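## Task

Get the yellow sponge inside the bin marked F6 so that no part of it sticks out past the bin's rim. The sponge must stay there without the robot holding it, and the robot must not tip over or be left leaning, or the task fails.

## Robot and tools

ROBOT. A Hello Robot Stretch 4 with one arm. It has an omni-wheel base, a lift that rides up and down a mast, an arm that telescopes straight forward, a three-joint wrist (yaw, pitch, roll) and a two-finger gripper. It stands about 1.6 m tall, and the base rim reaches at most 0.23 m from the base origin. Loose objects may occasionally get nudged by something outside the robot's control.

FRAMES. Base frame: origin on the floor below the base centre, x ahead, y to the left, z up. hand_pose is reported in this frame, at the point between the fingers 0.015 m back from the tips. With all wrist joints at 0 its axes line up with the base frame. The reported position may be a little off. The odometry frame is the base frame as it was when the scene began.

execute_actions. The argument "actions" is a list holding one action, or an empty list to just read state and images. An action holds "base", "joints", or both, and may add "pace" and "contact_limits". Alternatively it holds only {"end_of_arm": "enable_torque"}, which re-powers wrist or gripper motors that have shut off. Motions inside one action begin together but can finish at different times.
- "base": exactly one key, each a relative offset from where the base last measured itself. translate_m: straight drive in metres, positive forward, -2 to 2. strafe_m: sideways in metres, positive left, -2 to 2. rotate_rad: turn in place in radians, positive counter-clockwise seen from above, -3.2 to 3.2.
- "joints": absolute targets, named individually. lift_m 0 to 1.2 m; arm_m 0 to 0.55 m (extension); wrist_yaw_rad -1.134 to 4.276 (0 faces forward, positive turns left, 3.14 is folded back, above 3.4 the arm may block it); wrist_pitch_rad -1.117 to 4.259 (0 level, 1.57 pointing down); wrist_roll_rad -1.117 to 4.259 (0 keeps both fingers level, positive turns clockwise viewed from behind); gripper_m 0 to 0.08 m, the finger gap. Done tolerances: lift and arm ±0.004, yaw and roll ±0.02, pitch ±0.05, gripper ±0.002. Targets outside a joint's range get clipped and the result reports it; any other bad value or unknown key rejects the whole call and nothing moves.
- "pace": "slow", "default", "fast" or "max" (default if omitted). Base top speeds are 0.1/0.3/0.4/0.6 m/s and 1/2/3/4 rad/s respectively; with the lift above 0.2 they are lowered further, to 0.3 m/s and 1 rad/s at full height.
- "contact_limits": only {"arm_m": value}, from 0 (gentlest) to 0.75 (firmest), default 0.5; the arm halts when it pushes harder than this.
- "cameras": head_camera, head_left_camera, head_right_camera, wrist_camera or "all"; omitted or null means all, [] means none. Images come back in the order given on the "pictures" line.
A single action runs at most 15 s. A joint or base left out of an action may keep pushing toward an earlier target without the status showing it. If a result reports a stop, any later calls in that same reply are skipped.

wait: seconds 0 to 10; commands nothing and returns state and images. zoom_image: camera plus region [x0, y0, x1, y1] in pixels from the image's top-left, at most 504x504, taken from that camera's latest full image. finished_scene: scene number; ends the scene for good and reports success, so the goal must already hold stably.

CAMERAS. head_camera sits on the mast top, angled ahead and down (rotate the base to aim it). head_left_camera and head_right_camera are fisheyes beside it, angled more steeply, showing the base and arm. wrist_camera looks along the fingers, tips near the image bottom. Calibration lines give K, distortion and T_world_to_cam (base frame to camera); real values can differ slightly, more so for the wrist camera at long extension.

RESULT LINES. lidar_m: 12 distances in metres from the base origin, 30-degree sectors starting straight ahead and going counter-clockwise (4th left, 7th behind, 10th right); "-" means nothing seen or closer than 0.25 m. It covers heights from about 0.15 m to robot height and misses glass, thin legs and much behind the robot. wrist_depth_mm: a 7x7 grid of median depths, 100 to 2000 mm, "-" if invalid; the robot's body can appear. base_odometry counts wheel turns only (slips count as travel); heading runs -3.142 to 3.142, positive left. If turned_by_wheels and turned_by_imu differ by over about 0.1 rad, the base likely slipped or hit something and heading error is roughly their difference. base_tilt in degrees (forward, right positive) carries a fixed offset up to about 1.5. motor_effort is percent of maximum, positive toward higher joint values, peak in brackets; for wheel_0..2 positive means turning right. Effort at rest outside its normal range suggests pushing or carrying.

STATUSES. "done": reached target (for the base, wheels turned the commanded amount). "off_target": settled elsewhere, may still push. "contact_stop_at_<key>": halted by contact; lift, arm or wheels go slack (a slack lift may sink, slack wheels may roll). "limit_stop_at_tilt": leaning over 6 degrees; lift, arm and wheels go slack and ignore commands until the lean eases. "limit_stop_at_own_body": halted to avoid self-collision; moving away still works. "torque_fault": a wrist or gripper motor overloaded and went limp; send enable_torque. Slack parts hold again once commanded. on_its_own lists things not commanded by this call; "held at" is the held target, not the position.

GRIPPER. Close to a value below the object width to grip; once the fingers touch, they aim only slightly past that point. While squeezing, the reading stays above the command and gripper effort leaves 0; above roughly 50 for long, the motor faults and may drop the object. After gripping, "off_target" means something is held; "done" usually means empty, though thin or light grips can read "done".

CAUTIONS. At scene start, unfold with lift_m 0.4 and wrist_yaw_rad 0 in one action. Tilting the gripper up (pitch below -0.2) while rolled (below -0.4 or above 4) risks self-collision stops. Pressing the gripper into things with base or arm moves, or holding over about 2.7 kg level, faults the wrist. With over 1 kg held and arm_m above 0.2, driving or turning, especially fast, can tip the robot; so can steady pushing or pulling, worse with the gripper high or a firm contact limit. A changed base_tilt at rest may mean a wheel is on something. Avoid drops, slips, slams and hard hits; release the sponge fully inside the bin and keep the robot upright.

Each tool is called as name(argument=value, ...), one argument or row to a line, values as JSON.

## Session

execute_actions(
  actions=[],
)

Scene clock: 0.00 s.
base_odometry: x=+0.000 y=+0.000 heading=+0.000 (m, m, rad; odometry frame)
turned_by_wheels: +0.000 (rad since the last result)
turned_by_imu: +0.000 (rad since the last result)
base_tilt: forward=+0.6 right=-0.3 (deg)
lidar_m: 1.00 0.98 1.08 1.74 2.04 0.89 0.70 0.68 0.81 0.84 0.83 0.95
base_status: not commanded
joint_positions: lift_m=+0.242 arm_m=+0.002 wrist_yaw_rad=+3.057 wrist_pitch_rad=+0.009 wrist_roll_rad=+0.003 gripper_m=+0.040
joint_status: not commanded
motor_effort: lift_m=+21 arm_m=-1 wrist_yaw_rad=-1 wrist_pitch_rad=-9 wrist_roll_rad=-2 gripper_m=+2 wheel_0=+0 wheel_1=+0 wheel_2=+0 (%)
hand_pose: x=-0.0319 y=+0.1050 z=+0.4183 quat_wxyz=(+0.042, -0.004, +0.002, +0.999) (m; base frame)
wrist_depth_mm: - 139 891 976 1078 1255 1983 / - 137 878 991 1098 1281 1983 / 107 140 254 976 1098 1255 1983 / 137 142 878 976 1138 1229 1983 / 723 798 878 976 1118 1281 1921 / 732 788 138 976 150 1281 1397 / 723 - - 960 - - 1042
pictures: head_camera, head_left_camera, head_right_camera, wrist_camera
Images, in order (width x height): head_camera 420x560, head_left_camera 420x672, head_right_camera 420x672, wrist_camera 616x392.

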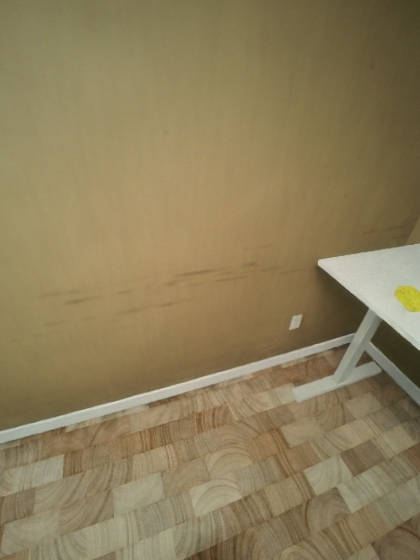

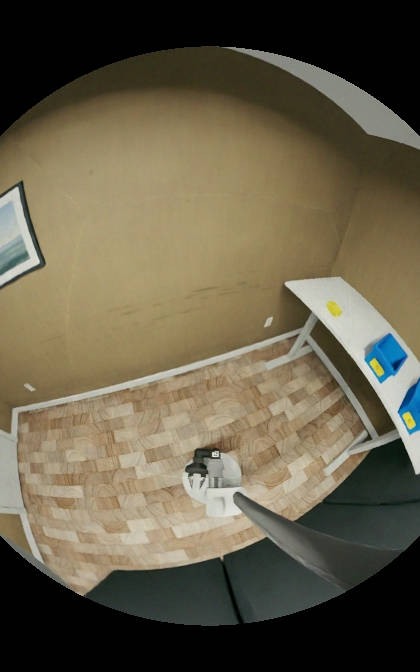

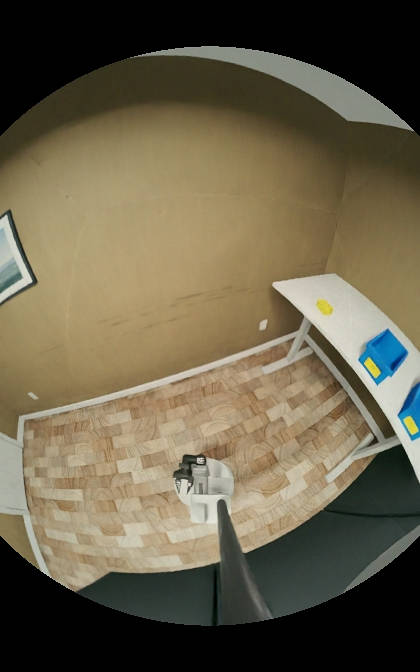

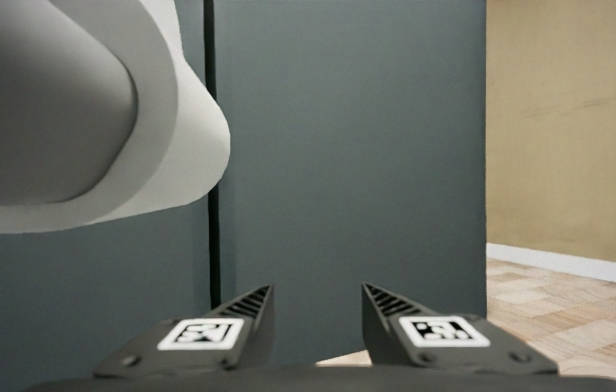

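execute_actions(
  actions=[
    {"base":{"rotate_rad":-1.25},"joints":{"lift_m":0.9,"wrist_yaw_rad":0,"gripper_m":0.08},"pace":"fast"},
  ],
)

Scene clock: 6.40 s.
base_odometry: x=+0.000 y=+0.000 heading=-1.250 (m, m, rad; odometry frame)
turned_by_wheels: -1.250 (rad since the last result)
turned_by_imu: -1.262 (rad since the last result)
base_tilt: forward=+0.6 right=-0.3 (deg)
lidar_m: 0.81 0.86 1.03 0.98 1.00 1.33 2.05 1.09 0.75 0.69 0.71 0.90
base_status: done
joint_positions: lift_m=+0.900 arm_m=+0.002 wrist_yaw_rad=+0.000 wrist_pitch_rad=+0.009 wrist_roll_rad=+0.003 gripper_m=+0.080
joint_status: all done
motor_effort: lift_m=+24(28) arm_m=-1(1) wrist_yaw_rad=-2(7) wrist_pitch_rad=-8(9) wrist_roll_rad=-1(1) gripper_m=+4(5) wheel_0=+0(9) wheel_1=-2(7) wheel_2=-2(9) (%)
hand_pose: x=+0.3853 y=-0.0874 z=+1.0759 quat_wxyz=(+1.000, +0.002, +0.004, +0.000) (m; base frame)
wrist_depth_mm: 1397 1397 1430 1464 1464 1229 842 / 1430 1430 1464 1464 1464 1205 820 / 1430 1430 1430 1499 1464 1205 854 / 1430 1430 1430 1464 1464 1205 842 / 1060 891 683 991 699 960 831 / 699 634 647 1464 647 654 768 / - - 147 1499 1499 - -
pictures: head_camera, head_left_camera, head_right_camera, wrist_camera
camera_calibration (this result's frames):
wrist_camera: T_world_to_cam=[[0.00228326, -0.999876, 0.0156089, -0.101004], [-0.0340755, -0.0156776, -0.999296, 1.14183], [0.999417, 0.00174978, -0.0341071, -0.196238], [0, 0, 0, 1]] pos_world=[0.235263, -0.0827472, 1.13591]
Images, in order (width x height): head_camera 420x560, head_left_camera 420x672, head_right_camera 420x672, wrist_camera 616x392.

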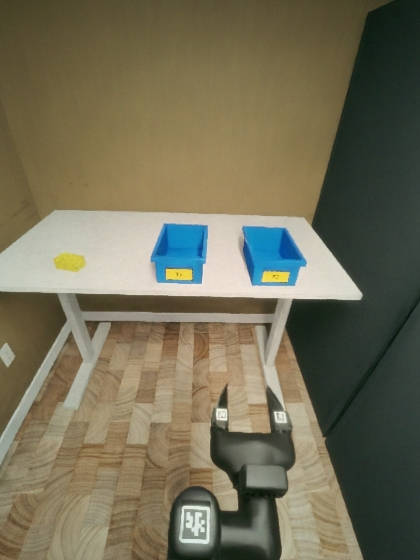

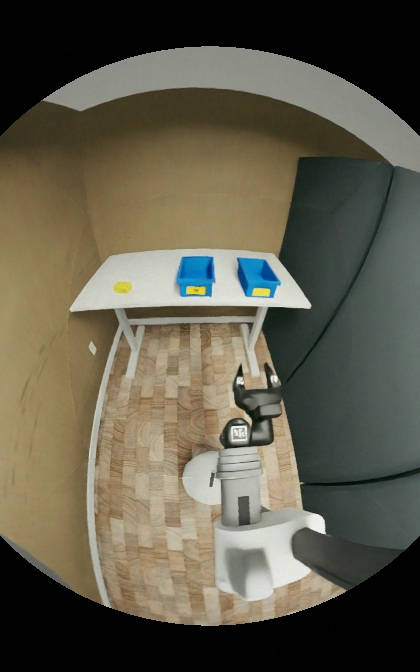

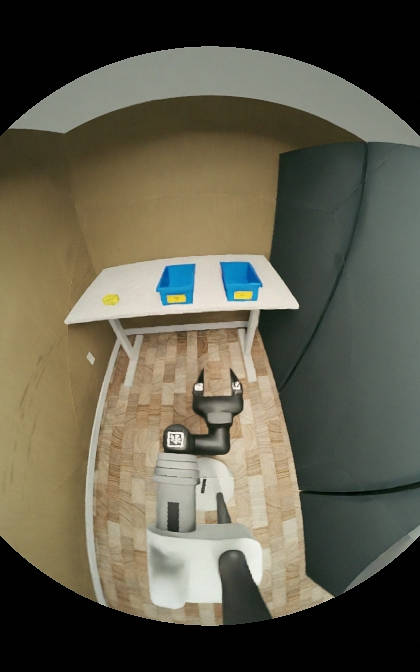

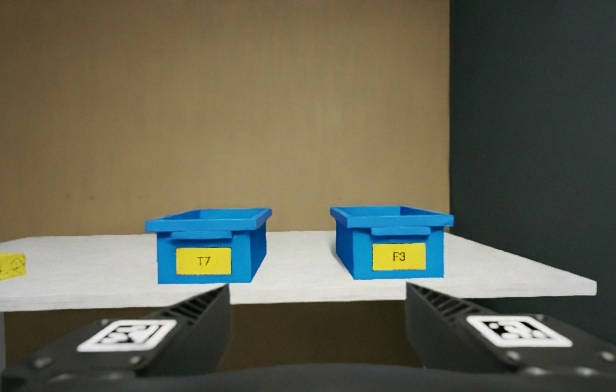

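execute_actions(
  actions=[
    {"base":{"strafe_m":0.64},"joints":{"lift_m":1.2,"wrist_pitch_rad":1.57,"wrist_roll_rad":1.57},"pace":"fast"},
  ],
)

execute_actions(
  actions=[
    {"base":{"translate_m":0.4},"joints":{"arm_m":0.3},"pace":"fast"},
  ],
)

Scene clock: 18.87 s.
base_odometry: x=+0.607 y=+0.202 heading=-1.250 (m, m, rad; odometry frame)
turned_by_wheels: +0.000 (rad since the last result)
turned_by_imu: +0.003 (rad since the last result)
base_tilt: forward=+0.6 right=-0.3 (deg)
lidar_m: 0.81 0.55 0.36 0.31 0.36 0.48 1.22 2.17 1.42 1.34 1.22 0.87
base_status: done
joint_positions: lift_m=+1.198 arm_m=+0.002 wrist_yaw_rad=+0.000 wrist_pitch_rad=+1.570 wrist_roll_rad=+1.570 gripper_m=+0.080
joint_status: all done
joint sent to its limit — the command would take lift_m past its upper limit, so that joint was sent only as far as its limit.
motor_effort: lift_m=+24(30) arm_m=-1(1) wrist_yaw_rad=-1(0) wrist_pitch_rad=+1(5) wrist_roll_rad=-1(7) gripper_m=+4(4) wheel_0=+0(11) wheel_1=+0(11) wheel_2=+0(1) (%)
hand_pose: x=+0.1728 y=-0.0874 z=+1.1639 quat_wxyz=(+0.500, +0.500, +0.500, -0.500) (m; base frame)
wrist_depth_mm: 1336 1366 1308 1308 1308 1366 1308 / 1336 1336 1366 1336 1336 1308 1308 / 1366 1336 1366 1336 1336 1308 1336 / 1366 1336 1336 1336 1118 1308 1336 / 1336 1366 1308 1160 1118 1366 1336 / 1397 1366 1366 1366 1138 1336 1336 / - - 147 1160 1078 - -
pictures: head_camera, head_left_camera, head_right_camera, wrist_camera
camera_calibration (this result's frames):
wrist_camera: T_world_to_cam=[[-0.999798, -0.019919, -0.00279443, 0.178325], [-0.019983, 0.999484, 0.0251281, 0.116484], [0.00229246, 0.0251788, -0.99968, 1.31731], [0, 0, 0, 1]] pos_world=[0.177596, -0.14604, 1.31446]
Images, in order (width x height): head_camera 420x560, head_left_camera 420x672, head_right_camera 420x672, wrist_camera 616x392.

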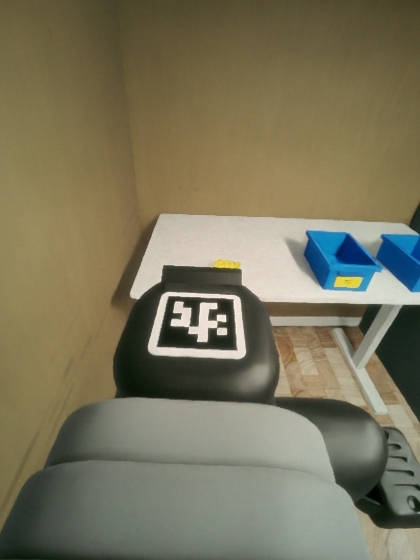

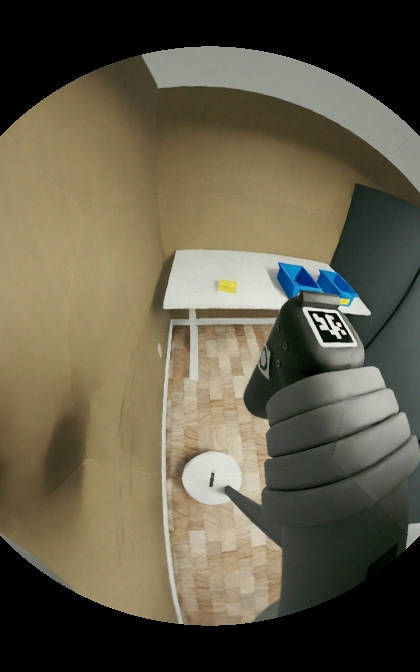

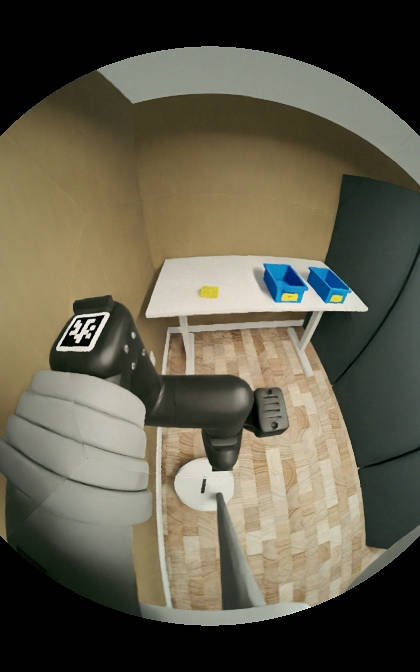

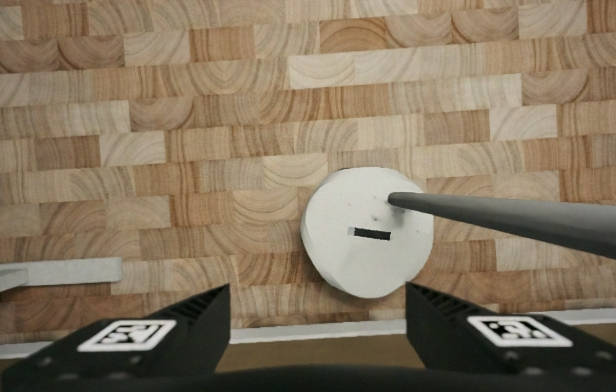

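Scene clock: 21.67 s.
base_odometry: x=+0.734 y=-0.178 heading=-1.250 (m, m, rad; odometry frame)
turned_by_wheels: +0.000 (rad since the last result)
turned_by_imu: +0.001 (rad since the last result)
base_tilt: forward=+0.6 right=-0.4 (deg)
lidar_m: 0.40 0.43 0.36 0.35 0.37 0.53 1.29 2.02 1.40 1.31 0.64 0.44
base_status: done
joint_positions: lift_m=+1.198 arm_m=+0.299 wrist_yaw_rad=+0.000 wrist_pitch_rad=+1.570 wrist_roll_rad=+1.570 gripper_m=+0.080
joint_status: all done
motor_effort: lift_m=+24(24) arm_m=+5(8) wrist_yaw_rad=-2(0) wrist_pitch_rad=-3(1) wrist_roll_rad=-1(0) gripper_m=+4(4) wheel_0=+3(6) wheel_1=+1(7) wheel_2=+0(10) (%)
hand_pose: x=+0.4702 y=-0.0874 z=+1.1639 quat_wxyz=(+0.501, +0.500, +0.500, -0.499) (m; base frame)
wrist_depth_mm: 362 362 359 359 1336 1336 1281 / 364 366 362 364 1308 1336 1336 / 366 366 364 366 1336 1336 1308 / 368 366 368 366 1336 1118 1336 / 370 368 324 366 1336 1118 1336 / 370 324 324 370 1366 1098 1366 / - - 147 370 1160 - -
pictures: head_camera, head_left_camera, head_right_camera, wrist_camera
camera_calibration (this result's frames):
wrist_camera: T_world_to_cam=[[-0.999793, -0.0201151, -0.00294579, 0.475772], [-0.0201829, 0.999481, 0.0251252, 0.122523], [0.00243887, 0.0251795, -0.99968, 1.31656], [0, 0, 0, 1]] pos_world=[0.474935, -0.146039, 1.31446]
Images, in order (width x height): head_camera 420x560, head_left_camera 420x672, head_right_camera 420x672, wrist_camera 616x392.

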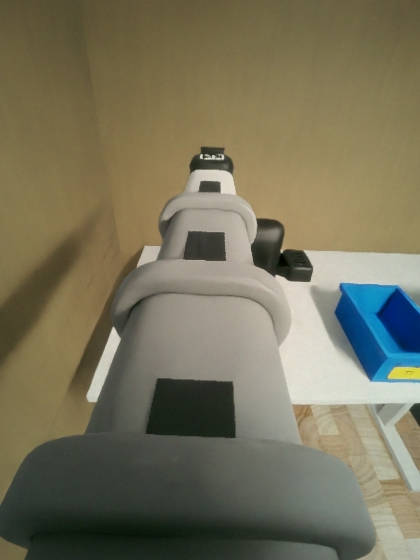

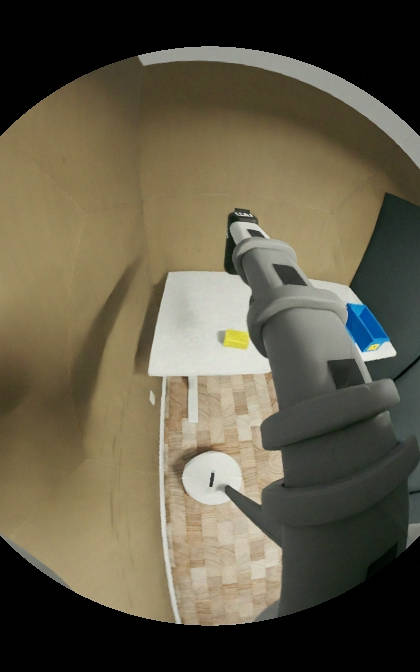

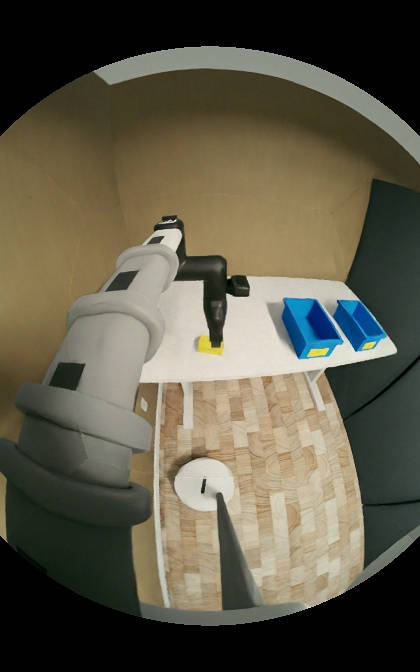

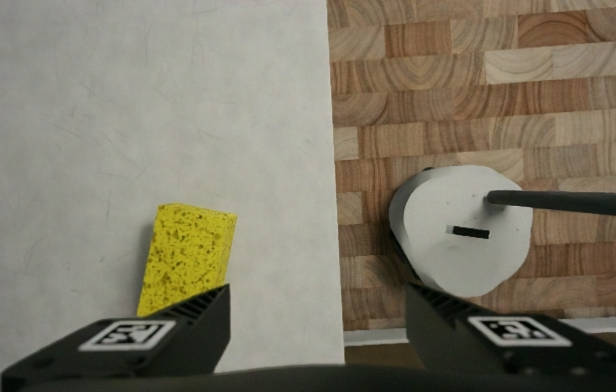

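execute_actions(
  actions=[
    {"joints":{"arm_m":0.41,"wrist_roll_rad":1.74,"lift_m":1.07},"pace":"fast"},
  ],
  cameras=["wrist_camera","head_right_camera"],
)

Scene clock: 31.50 s.
base_odometry: x=+0.734 y=-0.178 heading=-1.250 (m, m, rad; odometry frame)
turned_by_wheels: +0.000 (rad since the last result)
turned_by_imu: +0.002 (rad since the last result)
base_tilt: forward=+0.6 right=-0.3 (deg)
lidar_m: 0.40 0.43 0.38 0.34 0.36 0.52 1.30 2.02 1.41 1.32 0.64 0.44
base_status: not commanded
joint_positions: lift_m=+1.070 arm_m=+0.409 wrist_yaw_rad=+0.000 wrist_pitch_rad=+1.570 wrist_roll_rad=+1.740 gripper_m=+0.080
joint_status: all done
motor_effort: lift_m=+15(23) arm_m=+5(4) wrist_yaw_rad=-3(0) wrist_pitch_rad=+0(1) wrist_roll_rad=-1(4) gripper_m=+4(3) wheel_0=+3(3) wheel_1=+1(1) wheel_2=+0(0) (%)
hand_pose: x=+0.5802 y=-0.0874 z=+1.0359 quat_wxyz=(+0.456, +0.541, +0.456, -0.540) (m; base frame)
wrist_depth_mm: 234 234 233 232 231 1160 1182 / 236 236 234 234 233 234 1182 / 236 236 235 236 234 235 976 / 236 236 236 235 235 235 991 / 238 237 237 191 236 236 976 / 240 237 192 192 191 236 1160 / - - 147 193 239 - -
pictures: head_right_camera, wrist_camera
camera_calibration (this result's frames):
wrist_camera: T_world_to_cam=[[-0.988796, 0.149246, -0.00295794, 0.59381], [0.149125, 0.988494, 0.0253113, 0.0285753], [0.00670151, 0.0245866, -0.999675, 1.18588], [0, 0, 0, 1]] pos_world=[0.574948, -0.146027, 1.18653]
Images, in order (width x height): head_right_camera 420x672, wrist_camera 616x392.

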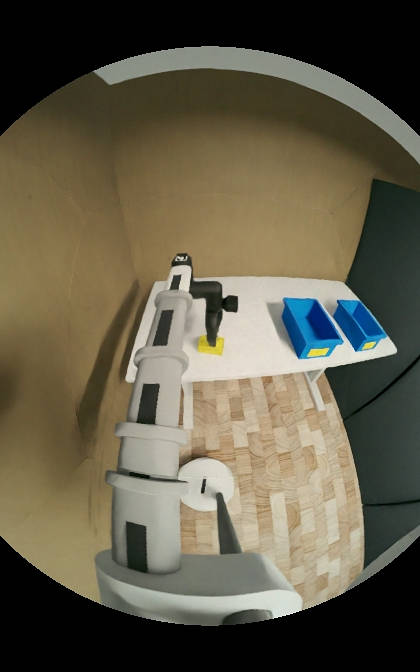

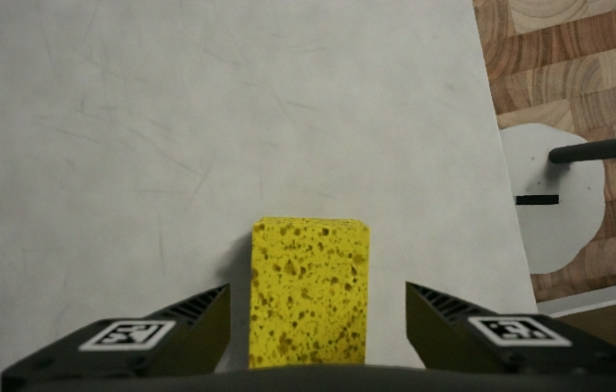

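execute_actions(
  actions=[
    {"joints":{"arm_m":0.415,"lift_m":1.012}},
  ],
  cameras=["wrist_camera"],
)

execute_actions(
  actions=[
    {"joints":{"gripper_m":0.045}},
  ],
  cameras=[],
)

execute_actions(
  actions=[
    {"joints":{"lift_m":1.1},"pace":"fast"},
  ],
  cameras=["wrist_camera"],
)

Scene clock: 40.10 s.
base_odometry: x=+0.734 y=-0.178 heading=-1.250 (m, m, rad; odometry frame)
turned_by_wheels: +0.000 (rad since the last result)
turned_by_imu: +0.002 (rad since the last result)
base_tilt: forward=+0.7 right=-0.2 (deg)
lidar_m: 0.40 0.44 0.37 0.35 0.36 0.51 1.29 2.00 1.41 1.31 0.64 0.45
base_status: not commanded
joint_positions: lift_m=+1.012 arm_m=+0.414 wrist_yaw_rad=+0.000 wrist_pitch_rad=+1.570 wrist_roll_rad=+1.740 gripper_m=+0.080
joint_status: all done
motor_effort: lift_m=+14(15) arm_m=+6(12) wrist_yaw_rad=-2(2) wrist_pitch_rad=+0(2) wrist_roll_rad=+0(0) gripper_m=+3(2) wheel_0=+3(3) wheel_1=+1(1) wheel_2=+0(0) (%)
hand_pose: x=+0.5851 y=-0.0874 z=+0.9780 quat_wxyz=(+0.456, +0.541, +0.456, -0.540) (m; base frame)
wrist_depth_mm: 176 176 176 175 175 174 1138 / 177 177 176 176 175 175 1118 / 178 177 177 177 176 176 176 / 178 177 178 177 177 177 176 / 179 178 179 133 138 177 177 / 179 180 135 133 134 178 177 / - - 134 134 134 - -
pictures: wrist_camera
camera_calibration (this result's frames):
wrist_camera: T_world_to_cam=[[-0.988769, 0.149424, -0.00278998, 0.598342], [0.149307, 0.988468, 0.0252859, 0.0292244], [0.00653612, 0.0245854, -0.999676, 1.12799], [0, 0, 0, 1]] pos_world=[0.579886, -0.146026, 1.12856]
Images, in order (width x height): wrist_camera 616x392.

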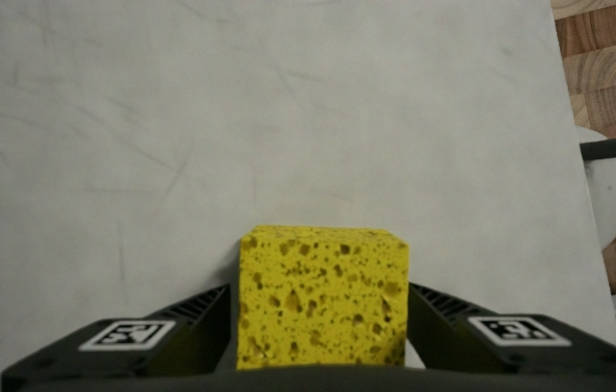

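Scene clock: 41.10 s.
base_odometry: x=+0.734 y=-0.178 heading=-1.250 (m, m, rad; odometry frame)
turned_by_wheels: +0.000 (rad since the last result)
turned_by_imu: +0.000 (rad since the last result)
base_tilt: forward=+0.6 right=-0.3 (deg)
lidar_m: 0.40 0.43 0.38 0.35 0.37 0.51 1.28 1.99 1.40 1.31 0.66 0.42
base_status: not commanded
joint_positions: lift_m=+1.012 arm_m=+0.414 wrist_yaw_rad=+0.000 wrist_pitch_rad=+1.570 wrist_roll_rad=+1.740 gripper_m=+0.059
joint_status: gripper_m off_target (ended at +0.059, target +0.045)
on_its_own: gripper_m is held at +0.054, not at your +0.045, by its contact guard: the fingers met something
motor_effort: lift_m=+14(14) arm_m=+6(6) wrist_yaw_rad=-1(1) wrist_pitch_rad=+0(2) wrist_roll_rad=+0(0) gripper_m=-33(36) wheel_0=+3(3) wheel_1=+1(1) wheel_2=+0(0) (%)
hand_pose: x=+0.5851 y=-0.0874 z=+0.9780 quat_wxyz=(+0.456, +0.541, +0.456, -0.540) (m; base frame)
wrist_depth_mm: 177 176 176 175 175 175 1118 / 177 177 176 176 175 175 1118 / 178 177 177 177 176 176 176 / 178 178 178 177 177 176 176 / 179 179 178 133 175 177 177 / 179 180 133 133 133 178 178 / 181 - 129 134 133 - -
pictures: none
No camera images: the call's "cameras" was empty. Leave "cameras" out to get every camera's image.

Scene clock: 42.23 s.
base_odometry: x=+0.734 y=-0.178 heading=-1.250 (m, m, rad; odometry frame)
turned_by_wheels: +0.000 (rad since the last result)
turned_by_imu: +0.000 (rad since the last result)
base_tilt: forward=+0.7 right=-0.3 (deg)
lidar_m: 0.40 0.44 0.37 0.35 0.37 0.51 1.28 2.00 1.40 1.31 0.62 0.43
base_status: not commanded
joint_positions: lift_m=+1.100 arm_m=+0.414 wrist_yaw_rad=+0.000 wrist_pitch_rad=+1.570 wrist_roll_rad=+1.740 gripper_m=+0.059
joint_status: all done
on_its_own: gripper_m is held at +0.054, not at your +0.045, by its contact guard: the fingers met something
motor_effort: lift_m=+24(22) arm_m=+6(6) wrist_yaw_rad=-1(2) wrist_pitch_rad=-1(0) wrist_roll_rad=+0(1) gripper_m=-33(32) wheel_0=+2(3) wheel_1=+1(1) wheel_2=+0(0) (%)
hand_pose: x=+0.5851 y=-0.0874 z=+1.0651 quat_wxyz=(+0.456, +0.541, +0.456, -0.540) (m; base frame)
wrist_depth_mm: 264 264 262 260 262 1205 1205 / 264 265 263 262 263 1229 1229 / 266 265 265 264 263 264 1008 / 267 266 265 265 265 265 1042 / 268 267 267 133 175 265 1229 / 267 270 133 133 133 266 1160 / 270 - 130 134 133 - -
pictures: wrist_camera
camera_calibration (this result's frames):
wrist_camera: T_world_to_cam=[[-0.988768, 0.14943, -0.00278927, 0.598587], [0.149313, 0.988467, 0.0252858, 0.0270163], [0.00653555, 0.0245854, -0.999676, 1.21514], [0, 0, 0, 1]] pos_world=[0.579889, -0.146026, 1.21573]
Images, in order (width x height): wrist_camera 616x392.

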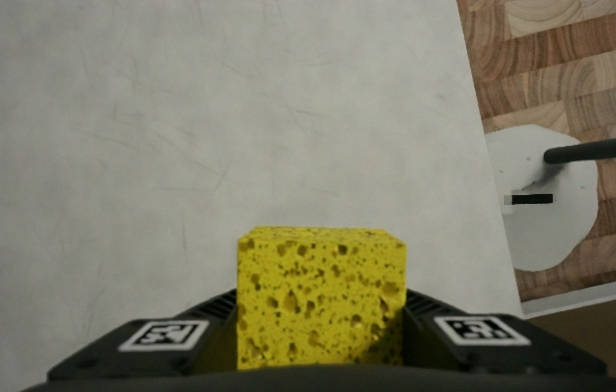

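execute_actions(
  actions=[
    {"base":{"translate_m":-0.2},"joints":{"arm_m":0.0,"wrist_roll_rad":0},"pace":"fast"},
  ],
  cameras=[],
)

execute_actions(
  actions=[
    {"base":{"rotate_rad":-2.6},"joints":{"lift_m":0.6},"pace":"fast"},
  ],
  cameras=["head_camera","head_left_camera"],
)

Scene clock: 50.20 s.
base_odometry: x=+0.671 y=+0.012 heading=-1.250 (m, m, rad; odometry frame)
turned_by_wheels: +0.000 (rad since the last result)
turned_by_imu: +0.002 (rad since the last result)
base_tilt: forward=+0.7 right=-0.4 (deg)
lidar_m: 0.61 0.54 0.34 0.35 0.36 0.48 1.24 2.38 1.44 1.32 0.95 0.65
base_status: done
joint_positions: lift_m=+1.100 arm_m=+0.003 wrist_yaw_rad=+0.000 wrist_pitch_rad=+1.571 wrist_roll_rad=+0.000 gripper_m=+0.059
joint_status: all done
joint sent to its limit — the command would take arm_m past its lower limit, so that joint was sent only as far as its limit.
on_its_own: gripper_m is held at +0.054, not at your +0.045, by its contact guard: the fingers met something
motor_effort: lift_m=+24(24) arm_m=-5(10) wrist_yaw_rad=+0(3) wrist_pitch_rad=-1(0) wrist_roll_rad=-2(9) gripper_m=-33(34) wheel_0=-3(9) wheel_1=-1(7) wheel_2=+0(10) (%)
hand_pose: x=+0.1735 y=-0.0874 z=+1.0651 quat_wxyz=(+0.707, +0.000, +0.707, +0.000) (m; base frame)
wrist_depth_mm: 683 1042 1229 1229 1205 1229 1255 / 683 1008 1229 1205 1205 1229 1229 / 668 1025 1205 1229 1255 1229 1229 / 654 960 1255 1229 1255 1255 1229 / 647 960 1008 132 175 1229 1205 / 634 831 134 133 133 1229 1205 / 603 - 129 134 133 - -
pictures: none
No camera images: the call's "cameras" was empty. Leave "cameras" out to get every camera's image.

Scene clock: 53.50 s.
base_odometry: x=+0.671 y=+0.012 heading=+2.433 (m, m, rad; odometry frame)
turned_by_wheels: -2.600 (rad since the last result)
turned_by_imu: -2.626 (rad since the last result)
base_tilt: forward=+0.6 right=-0.4 (deg)
lidar_m: 2.36 1.42 1.31 0.89 0.65 0.60 0.54 0.36 0.34 0.36 0.48 1.20
base_status: done
joint_positions: lift_m=+0.600 arm_m=+0.003 wrist_yaw_rad=+0.000 wrist_pitch_rad=+1.570 wrist_roll_rad=+0.000 gripper_m=+0.059
joint_status: all done
on_its_own: gripper_m is held at +0.054, not at your +0.045, by its contact guard: the fingers met something
motor_effort: lift_m=+15(24) arm_m=-6(6) wrist_yaw_rad=-2(1) wrist_pitch_rad=+0(1) wrist_roll_rad=-2(2) gripper_m=-34(35) wheel_0=+3(9) wheel_1=+1(5) wheel_2=+2(6) (%)
hand_pose: x=+0.1737 y=-0.0874 z=+0.5659 quat_wxyz=(+0.707, +0.000, +0.707, +0.000) (m; base frame)
wrist_depth_mm: 715 715 715 723 715 715 707 / 732 723 732 715 723 715 707 / 723 723 723 732 723 715 715 / 732 732 732 723 723 723 627 / 723 732 508 133 175 723 580 / 741 517 134 133 133 661 530 / 741 - 129 134 133 - -
pictures: head_camera, head_left_camera
Images, in order (width x height): head_camera 420x560, head_left_camera 420x672.

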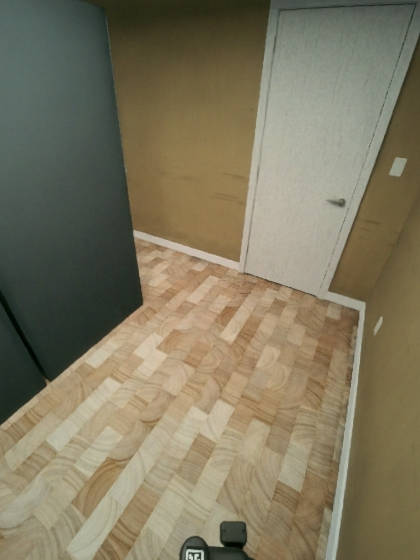

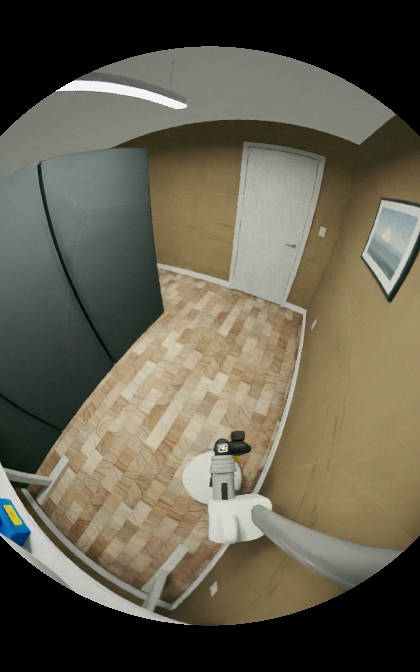

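execute_actions(
  actions=[
    {"base":{"translate_m":2.0},"pace":"max"},
  ],
  cameras=[],
)

execute_actions(
  actions=[
    {"base":{"rotate_rad":1.0},"pace":"fast"},
  ],
  cameras=["head_camera","head_left_camera"],
)

Scene clock: 64.27 s.
base_odometry: x=-0.849 y=+1.313 heading=+2.434 (m, m, rad; odometry frame)
turned_by_wheels: +0.000 (rad since the last result)
turned_by_imu: +0.002 (rad since the last result)
base_tilt: forward=+0.6 right=-0.4 (deg)
lidar_m: 0.54 0.73 1.73 0.59 0.56 1.44 1.94 1.33 1.28 0.79 0.55 0.49
base_status: done
joint_positions: lift_m=+0.600 arm_m=+0.003 wrist_yaw_rad=+0.000 wrist_pitch_rad=+1.570 wrist_roll_rad=+0.000 gripper_m=+0.059
joint_status: not commanded
on_its_own: gripper_m is held at +0.054, not at your +0.045, by its contact guard: the fingers met something
motor_effort: lift_m=+16(16) arm_m=-5(6) wrist_yaw_rad=-2(2) wrist_pitch_rad=-1(1) wrist_roll_rad=-3(2) gripper_m=-34(34) wheel_0=+2(9) wheel_1=+1(5) wheel_2=+1(12) (%)
hand_pose: x=+0.1736 y=-0.0874 z=+0.5659 quat_wxyz=(+0.707, +0.000, +0.707, +0.000) (m; base frame)
wrist_depth_mm: 723 723 715 723 627 496 415 / 732 723 723 707 715 640 530 / 732 732 715 723 715 723 707 / 723 723 732 723 723 723 723 / 732 732 508 133 175 723 723 / 732 508 133 133 133 732 715 / 741 - 130 134 133 - -
pictures: none
No camera images: the call's "cameras" was empty. Leave "cameras" out to get every camera's image.

Scene clock: 65.73 s.
base_odometry: x=-0.849 y=+1.313 heading=-2.850 (m, m, rad; odometry frame)
turned_by_wheels: +1.000 (rad since the last result)
turned_by_imu: +1.011 (rad since the last result)
base_tilt: forward=+0.7 right=-0.3 (deg)
lidar_m: 1.50 0.61 0.56 1.28 2.04 1.39 1.28 0.84 0.54 0.51 0.54 0.72
base_status: done
joint_positions: lift_m=+0.600 arm_m=+0.003 wrist_yaw_rad=+0.000 wrist_pitch_rad=+1.570 wrist_roll_rad=+0.000 gripper_m=+0.059
joint_status: not commanded
on_its_own: gripper_m is held at +0.054, not at your +0.045, by its contact guard: the fingers met something
motor_effort: lift_m=+16(16) arm_m=-5(6) wrist_yaw_rad=-2(2) wrist_pitch_rad=-1(1) wrist_roll_rad=-2(2) gripper_m=-33(33) wheel_0=-2(8) wheel_1=+2(8) wheel_2=+2(9) (%)
hand_pose: x=+0.1737 y=-0.0874 z=+0.5659 quat_wxyz=(+0.707, +0.000, +0.707, +0.000) (m; base frame)
wrist_depth_mm: 715 732 732 715 715 707 621 / 715 723 715 715 715 715 634 / 732 723 732 715 723 715 627 / 723 741 723 723 723 723 647 / 741 741 512 133 175 723 661 / 741 512 134 134 133 723 661 / 741 - 129 134 133 - -
pictures: head_camera, head_left_camera
Images, in order (width x height): head_camera 420x560, head_left_camera 420x672.

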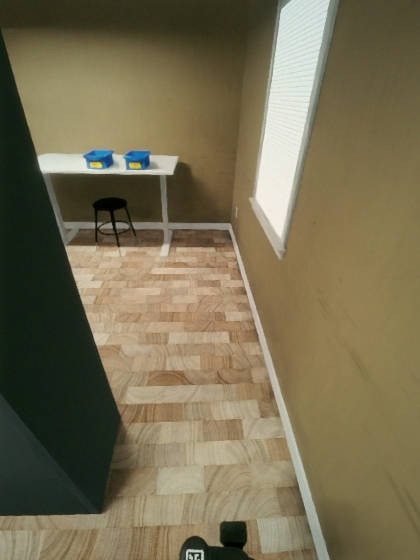

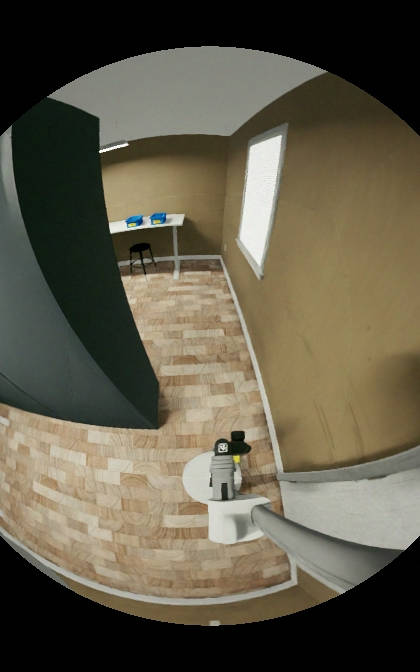

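zoom_image(
  camera="head_camera",
  region=[30, 130, 190, 190],
)

execute_actions(
  actions=[
    {"base":{"translate_m":1.7},"pace":"max"},
  ],
  cameras=["head_camera","head_left_camera"],
)

Region (30, 130, 190, 190) of head_camera's 420x560 image, scaled by 3.150, with more detail than that image has; it fills the top 189 rows of this view, and the rest is white.

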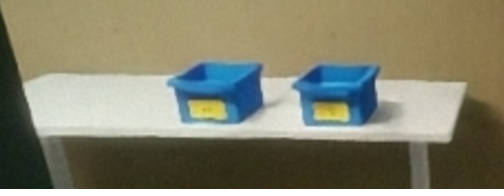

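Scene clock: 74.47 s.
base_odometry: x=-2.477 y=+0.823 heading=-2.849 (m, m, rad; odometry frame)
turned_by_wheels: +0.000 (rad since the last result)
turned_by_imu: +0.002 (rad since the last result)
base_tilt: forward=+0.6 right=-0.3 (deg)
lidar_m: 1.19 0.94 1.18 2.52 1.26 0.98 2.99 0.64 0.38 0.34 0.36 0.46
base_status: done
joint_positions: lift_m=+0.600 arm_m=+0.003 wrist_yaw_rad=+0.000 wrist_pitch_rad=+1.570 wrist_roll_rad=+0.000 gripper_m=+0.059
joint_status: not commanded
on_its_own: gripper_m is held at +0.054, not at your +0.045, by its contact guard: the fingers met something
motor_effort: lift_m=+16(16) arm_m=-5(6) wrist_yaw_rad=-2(1) wrist_pitch_rad=+0(2) wrist_roll_rad=-2(2) gripper_m=-34(33) wheel_0=+2(7) wheel_1=+1(5) wheel_2=+0(12) (%)
hand_pose: x=+0.1736 y=-0.0874 z=+0.5659 quat_wxyz=(+0.707, +0.000, +0.707, +0.000) (m; base frame)
wrist_depth_mm: 732 707 715 723 723 609 427 / 723 723 723 723 715 627 430 / 723 732 723 723 715 627 449 / 723 723 715 732 723 634 452 / 723 715 508 133 175 661 462 / 732 508 134 133 133 634 469 / 741 - 130 134 133 - -
pictures: head_camera, head_left_camera
Images, in order (width x height): head_camera 420x560, head_left_camera 420x672.

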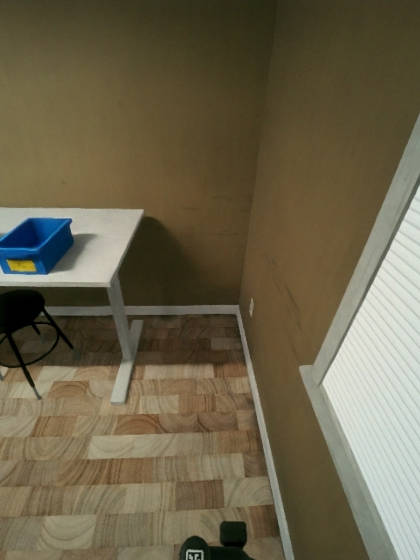

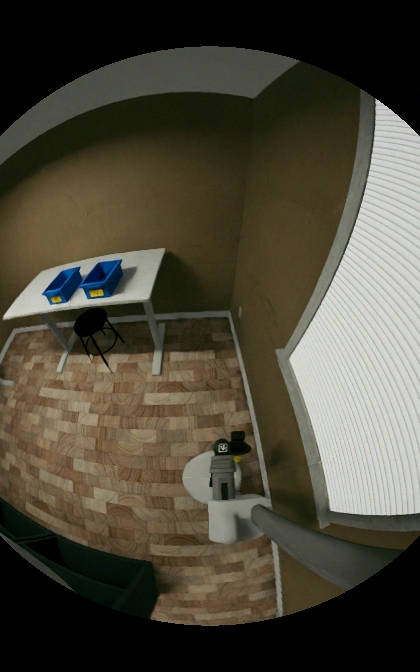

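zoom_image(
  camera="head_camera",
  region=[0, 240, 80, 290],
)

execute_actions(
  actions=[
    {"base":{"strafe_m":0.85},"pace":"max"},
  ],
  cameras=["head_camera","head_left_camera"],
)

Region (0, 240, 80, 290) of head_camera's 420x560 image, scaled by 6.300, with more detail than that image has; it fills the top 315 rows of this view, and the rest is white.

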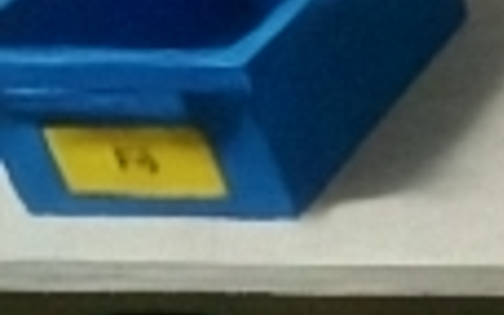

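Scene clock: 81.07 s.
base_odometry: x=-2.232 y=+0.009 heading=-2.849 (m, m, rad; odometry frame)
turned_by_wheels: +0.000 (rad since the last result)
turned_by_imu: +0.003 (rad since the last result)
base_tilt: forward=+0.6 right=-0.2 (deg)
lidar_m: 0.83 0.88 1.15 1.67 1.36 0.91 0.85 0.89 1.31 1.19 1.22 0.92
base_status: done
joint_positions: lift_m=+0.600 arm_m=+0.003 wrist_yaw_rad=+0.000 wrist_pitch_rad=+1.570 wrist_roll_rad=+0.000 gripper_m=+0.059
joint_status: not commanded
on_its_own: gripper_m is held at +0.054, not at your +0.045, by its contact guard: the fingers met something
motor_effort: lift_m=+16(16) arm_m=-6(5) wrist_yaw_rad=-1(1) wrist_pitch_rad=+1(0) wrist_roll_rad=-2(2) gripper_m=-34(34) wheel_0=-1(11) wheel_1=-2(12) wheel_2=-1(0) (%)
hand_pose: x=+0.1736 y=-0.0874 z=+0.5658 quat_wxyz=(+0.707, +0.000, +0.707, +0.000) (m; base frame)
wrist_depth_mm: 723 732 723 715 715 723 715 / 723 723 723 715 723 715 715 / 732 723 715 723 715 723 723 / 732 723 723 723 723 715 715 / 732 723 508 133 176 732 723 / 741 521 133 133 133 723 715 / 741 - 130 134 134 - -
pictures: head_camera, head_left_camera
Images, in order (width x height): head_camera 420x560, head_left_camera 420x672.

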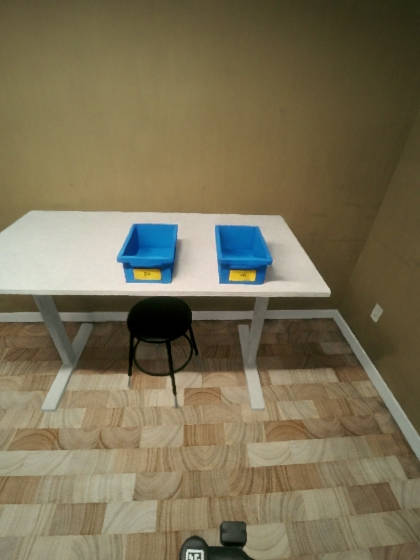

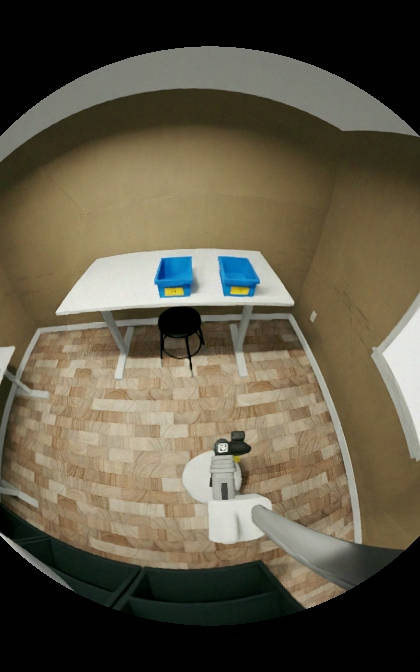

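zoom_image(
  camera="head_camera",
  region=[120, 260, 270, 290],
)

Region (120, 260, 270, 290) of head_camera's 420x560 image, scaled by 3.360, with more detail than that image has; it fills the top 101 rows of this view, and the rest is white.

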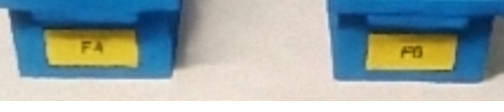

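execute_actions(
  actions=[
    {"base":{"translate_m":0.4},"joints":{"lift_m":0.8},"pace":"fast"},
  ],
  cameras=["head_camera","head_right_camera"],
)

zoom_image(
  camera="head_camera",
  region=[200, 300, 320, 400],
)

Scene clock: 92.03 s.
base_odometry: x=-2.615 y=-0.107 heading=-2.849 (m, m, rad; odometry frame)
turned_by_wheels: +0.000 (rad since the last result)
turned_by_imu: +0.002 (rad since the last result)
base_tilt: forward=+0.6 right=-0.3 (deg)
lidar_m: 0.43 0.46 0.62 1.71 1.76 1.33 1.28 1.29 1.26 1.17 1.23 0.45
base_status: done
joint_positions: lift_m=+0.800 arm_m=+0.003 wrist_yaw_rad=+0.000 wrist_pitch_rad=+1.570 wrist_roll_rad=+0.000 gripper_m=+0.059
joint_status: all done
on_its_own: gripper_m is held at +0.054, not at your +0.045, by its contact guard: the fingers met something
motor_effort: lift_m=+24(22) arm_m=-5(5) wrist_yaw_rad=-2(1) wrist_pitch_rad=+1(2) wrist_roll_rad=-3(2) gripper_m=-34(33) wheel_0=+1(9) wheel_1=+0(6) wheel_2=+1(12) (%)
hand_pose: x=+0.1736 y=-0.0874 z=+0.7652 quat_wxyz=(+0.707, +0.000, +0.707, +0.000) (m; base frame)
wrist_depth_mm: 904 917 917 917 904 904 917 / 917 917 931 904 931 904 917 / 917 931 917 917 931 917 917 / 931 931 931 946 931 931 917 / 946 946 723 133 175 931 931 / 931 931 133 133 133 931 931 / 960 - 130 133 133 - -
pictures: head_camera, head_right_camera
Images, in order (width x height): head_camera 420x560, head_right_camera 420x672.

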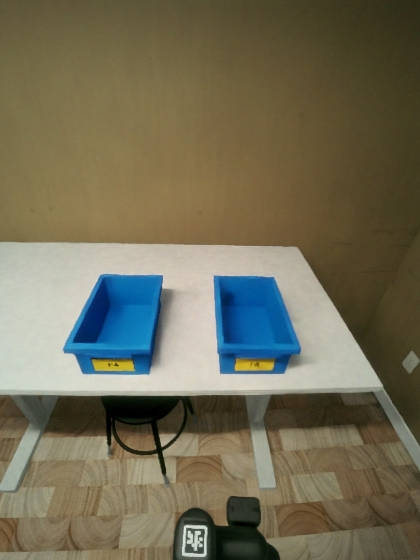

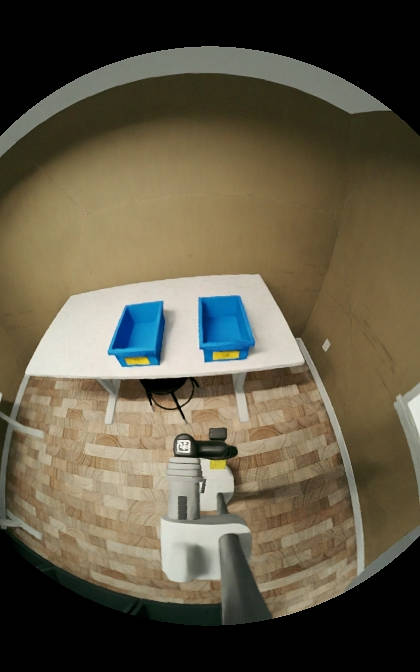

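Region (200, 300, 320, 400) of head_camera's 420x560 image, scaled by 4.200, with more detail than that image has.

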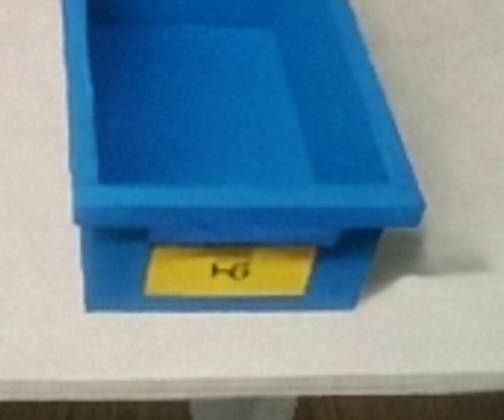

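execute_actions(
  actions=[
    {"base":{"strafe_m":-0.05},"joints":{"lift_m":1.19},"pace":"fast"},
  ],
  cameras=[],
)

execute_actions(
  actions=[
    {"joints":{"arm_m":0.46},"pace":"fast"},
  ],
  cameras=["wrist_camera","head_right_camera"],
)

Scene clock: 99.70 s.
base_odometry: x=-2.629 y=-0.059 heading=-2.849 (m, m, rad; odometry frame)
turned_by_wheels: +0.000 (rad since the last result)
turned_by_imu: +0.002 (rad since the last result)
base_tilt: forward=+0.6 right=-0.3 (deg)
lidar_m: 0.44 0.46 0.63 1.76 1.79 1.34 1.22 1.82 1.24 1.11 1.19 0.48
base_status: done
joint_positions: lift_m=+1.190 arm_m=+0.003 wrist_yaw_rad=+0.000 wrist_pitch_rad=+1.570 wrist_roll_rad=+0.000 gripper_m=+0.059
joint_status: all done
on_its_own: gripper_m is held at +0.054, not at your +0.045, by its contact guard: the fingers met something
motor_effort: lift_m=+25(25) arm_m=-5(5) wrist_yaw_rad=-2(2) wrist_pitch_rad=-3(2) wrist_roll_rad=-2(2) gripper_m=-33(34) wheel_0=+0(9) wheel_1=+1(11) wheel_2=+0(1) (%)
hand_pose: x=+0.1736 y=-0.0874 z=+1.1551 quat_wxyz=(+0.707, +0.000, +0.707, +0.000) (m; base frame)
wrist_depth_mm: 1308 778 1336 1308 1308 1308 1336 / 1308 1336 1336 1308 1308 1281 1281 / 1336 1308 1336 1308 1336 1366 1336 / 1336 1308 1308 1336 1336 1281 1308 / 1308 1336 1138 133 175 1336 1308 / 1366 1308 134 133 133 1336 1336 / 1366 - 130 134 133 - -
pictures: none
No camera images: the call's "cameras" was empty. Leave "cameras" out to get every camera's image.

Scene clock: 101.73 s.
base_odometry: x=-2.629 y=-0.059 heading=-2.849 (m, m, rad; odometry frame)
turned_by_wheels: +0.000 (rad since the last result)
turned_by_imu: +0.001 (rad since the last result)
base_tilt: forward=+0.7 right=-0.3 (deg)
lidar_m: 0.42 0.45 0.62 1.75 1.80 1.34 1.25 1.85 1.19 1.12 1.19 0.49
base_status: not commanded
joint_positions: lift_m=+1.190 arm_m=+0.459 wrist_yaw_rad=+0.000 wrist_pitch_rad=+1.570 wrist_roll_rad=+0.000 gripper_m=+0.059
joint_status: all done
on_its_own: gripper_m is held at +0.054, not at your +0.045, by its contact guard: the fingers met something
motor_effort: lift_m=+24(25) arm_m=+6(7) wrist_yaw_rad=-2(2) wrist_pitch_rad=+0(2) wrist_roll_rad=-1(2) gripper_m=-35(34) wheel_0=+0(0) wheel_1=+1(1) wheel_2=+0(0) (%)
hand_pose: x=+0.6301 y=-0.0874 z=+1.1551 quat_wxyz=(+0.707, +0.000, +0.707, +0.000) (m; base frame)
wrist_depth_mm: 351 353 243 237 231 353 351 / 357 263 320 351 289 353 351 / 357 355 353 351 300 351 353 / 359 355 353 351 312 351 355 / 357 359 296 133 175 355 355 / 362 362 133 133 133 355 357 / 362 - 129 134 133 - -
pictures: head_right_camera, wrist_camera
camera_calibration (this result's frames):
wrist_camera: T_world_to_cam=[[0.0193404, -0.999811, -0.00184977, -0.0934338], [-0.99952, -0.0193796, 0.0241874, 0.655095], [-0.0242187, 0.00138109, -0.999706, 1.3222], [0, 0, 0, 1]] pos_world=[0.688609, -0.0825468, 1.30579]
Images, in order (width x height): head_right_camera 420x672, wrist_camera 616x392.

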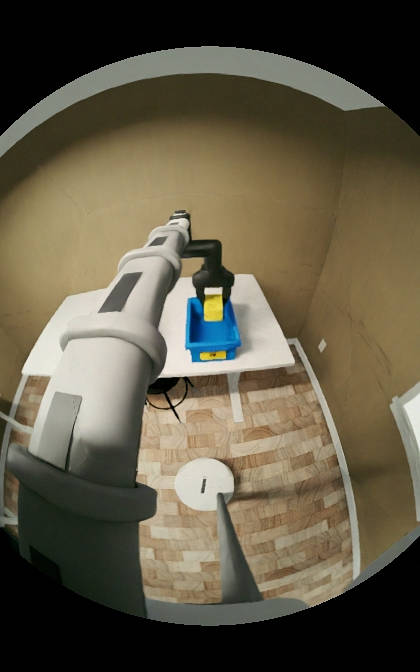

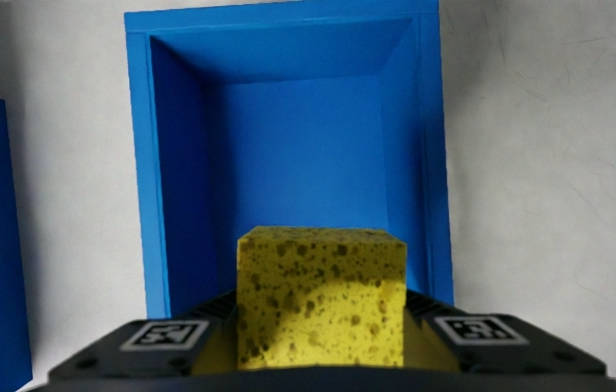

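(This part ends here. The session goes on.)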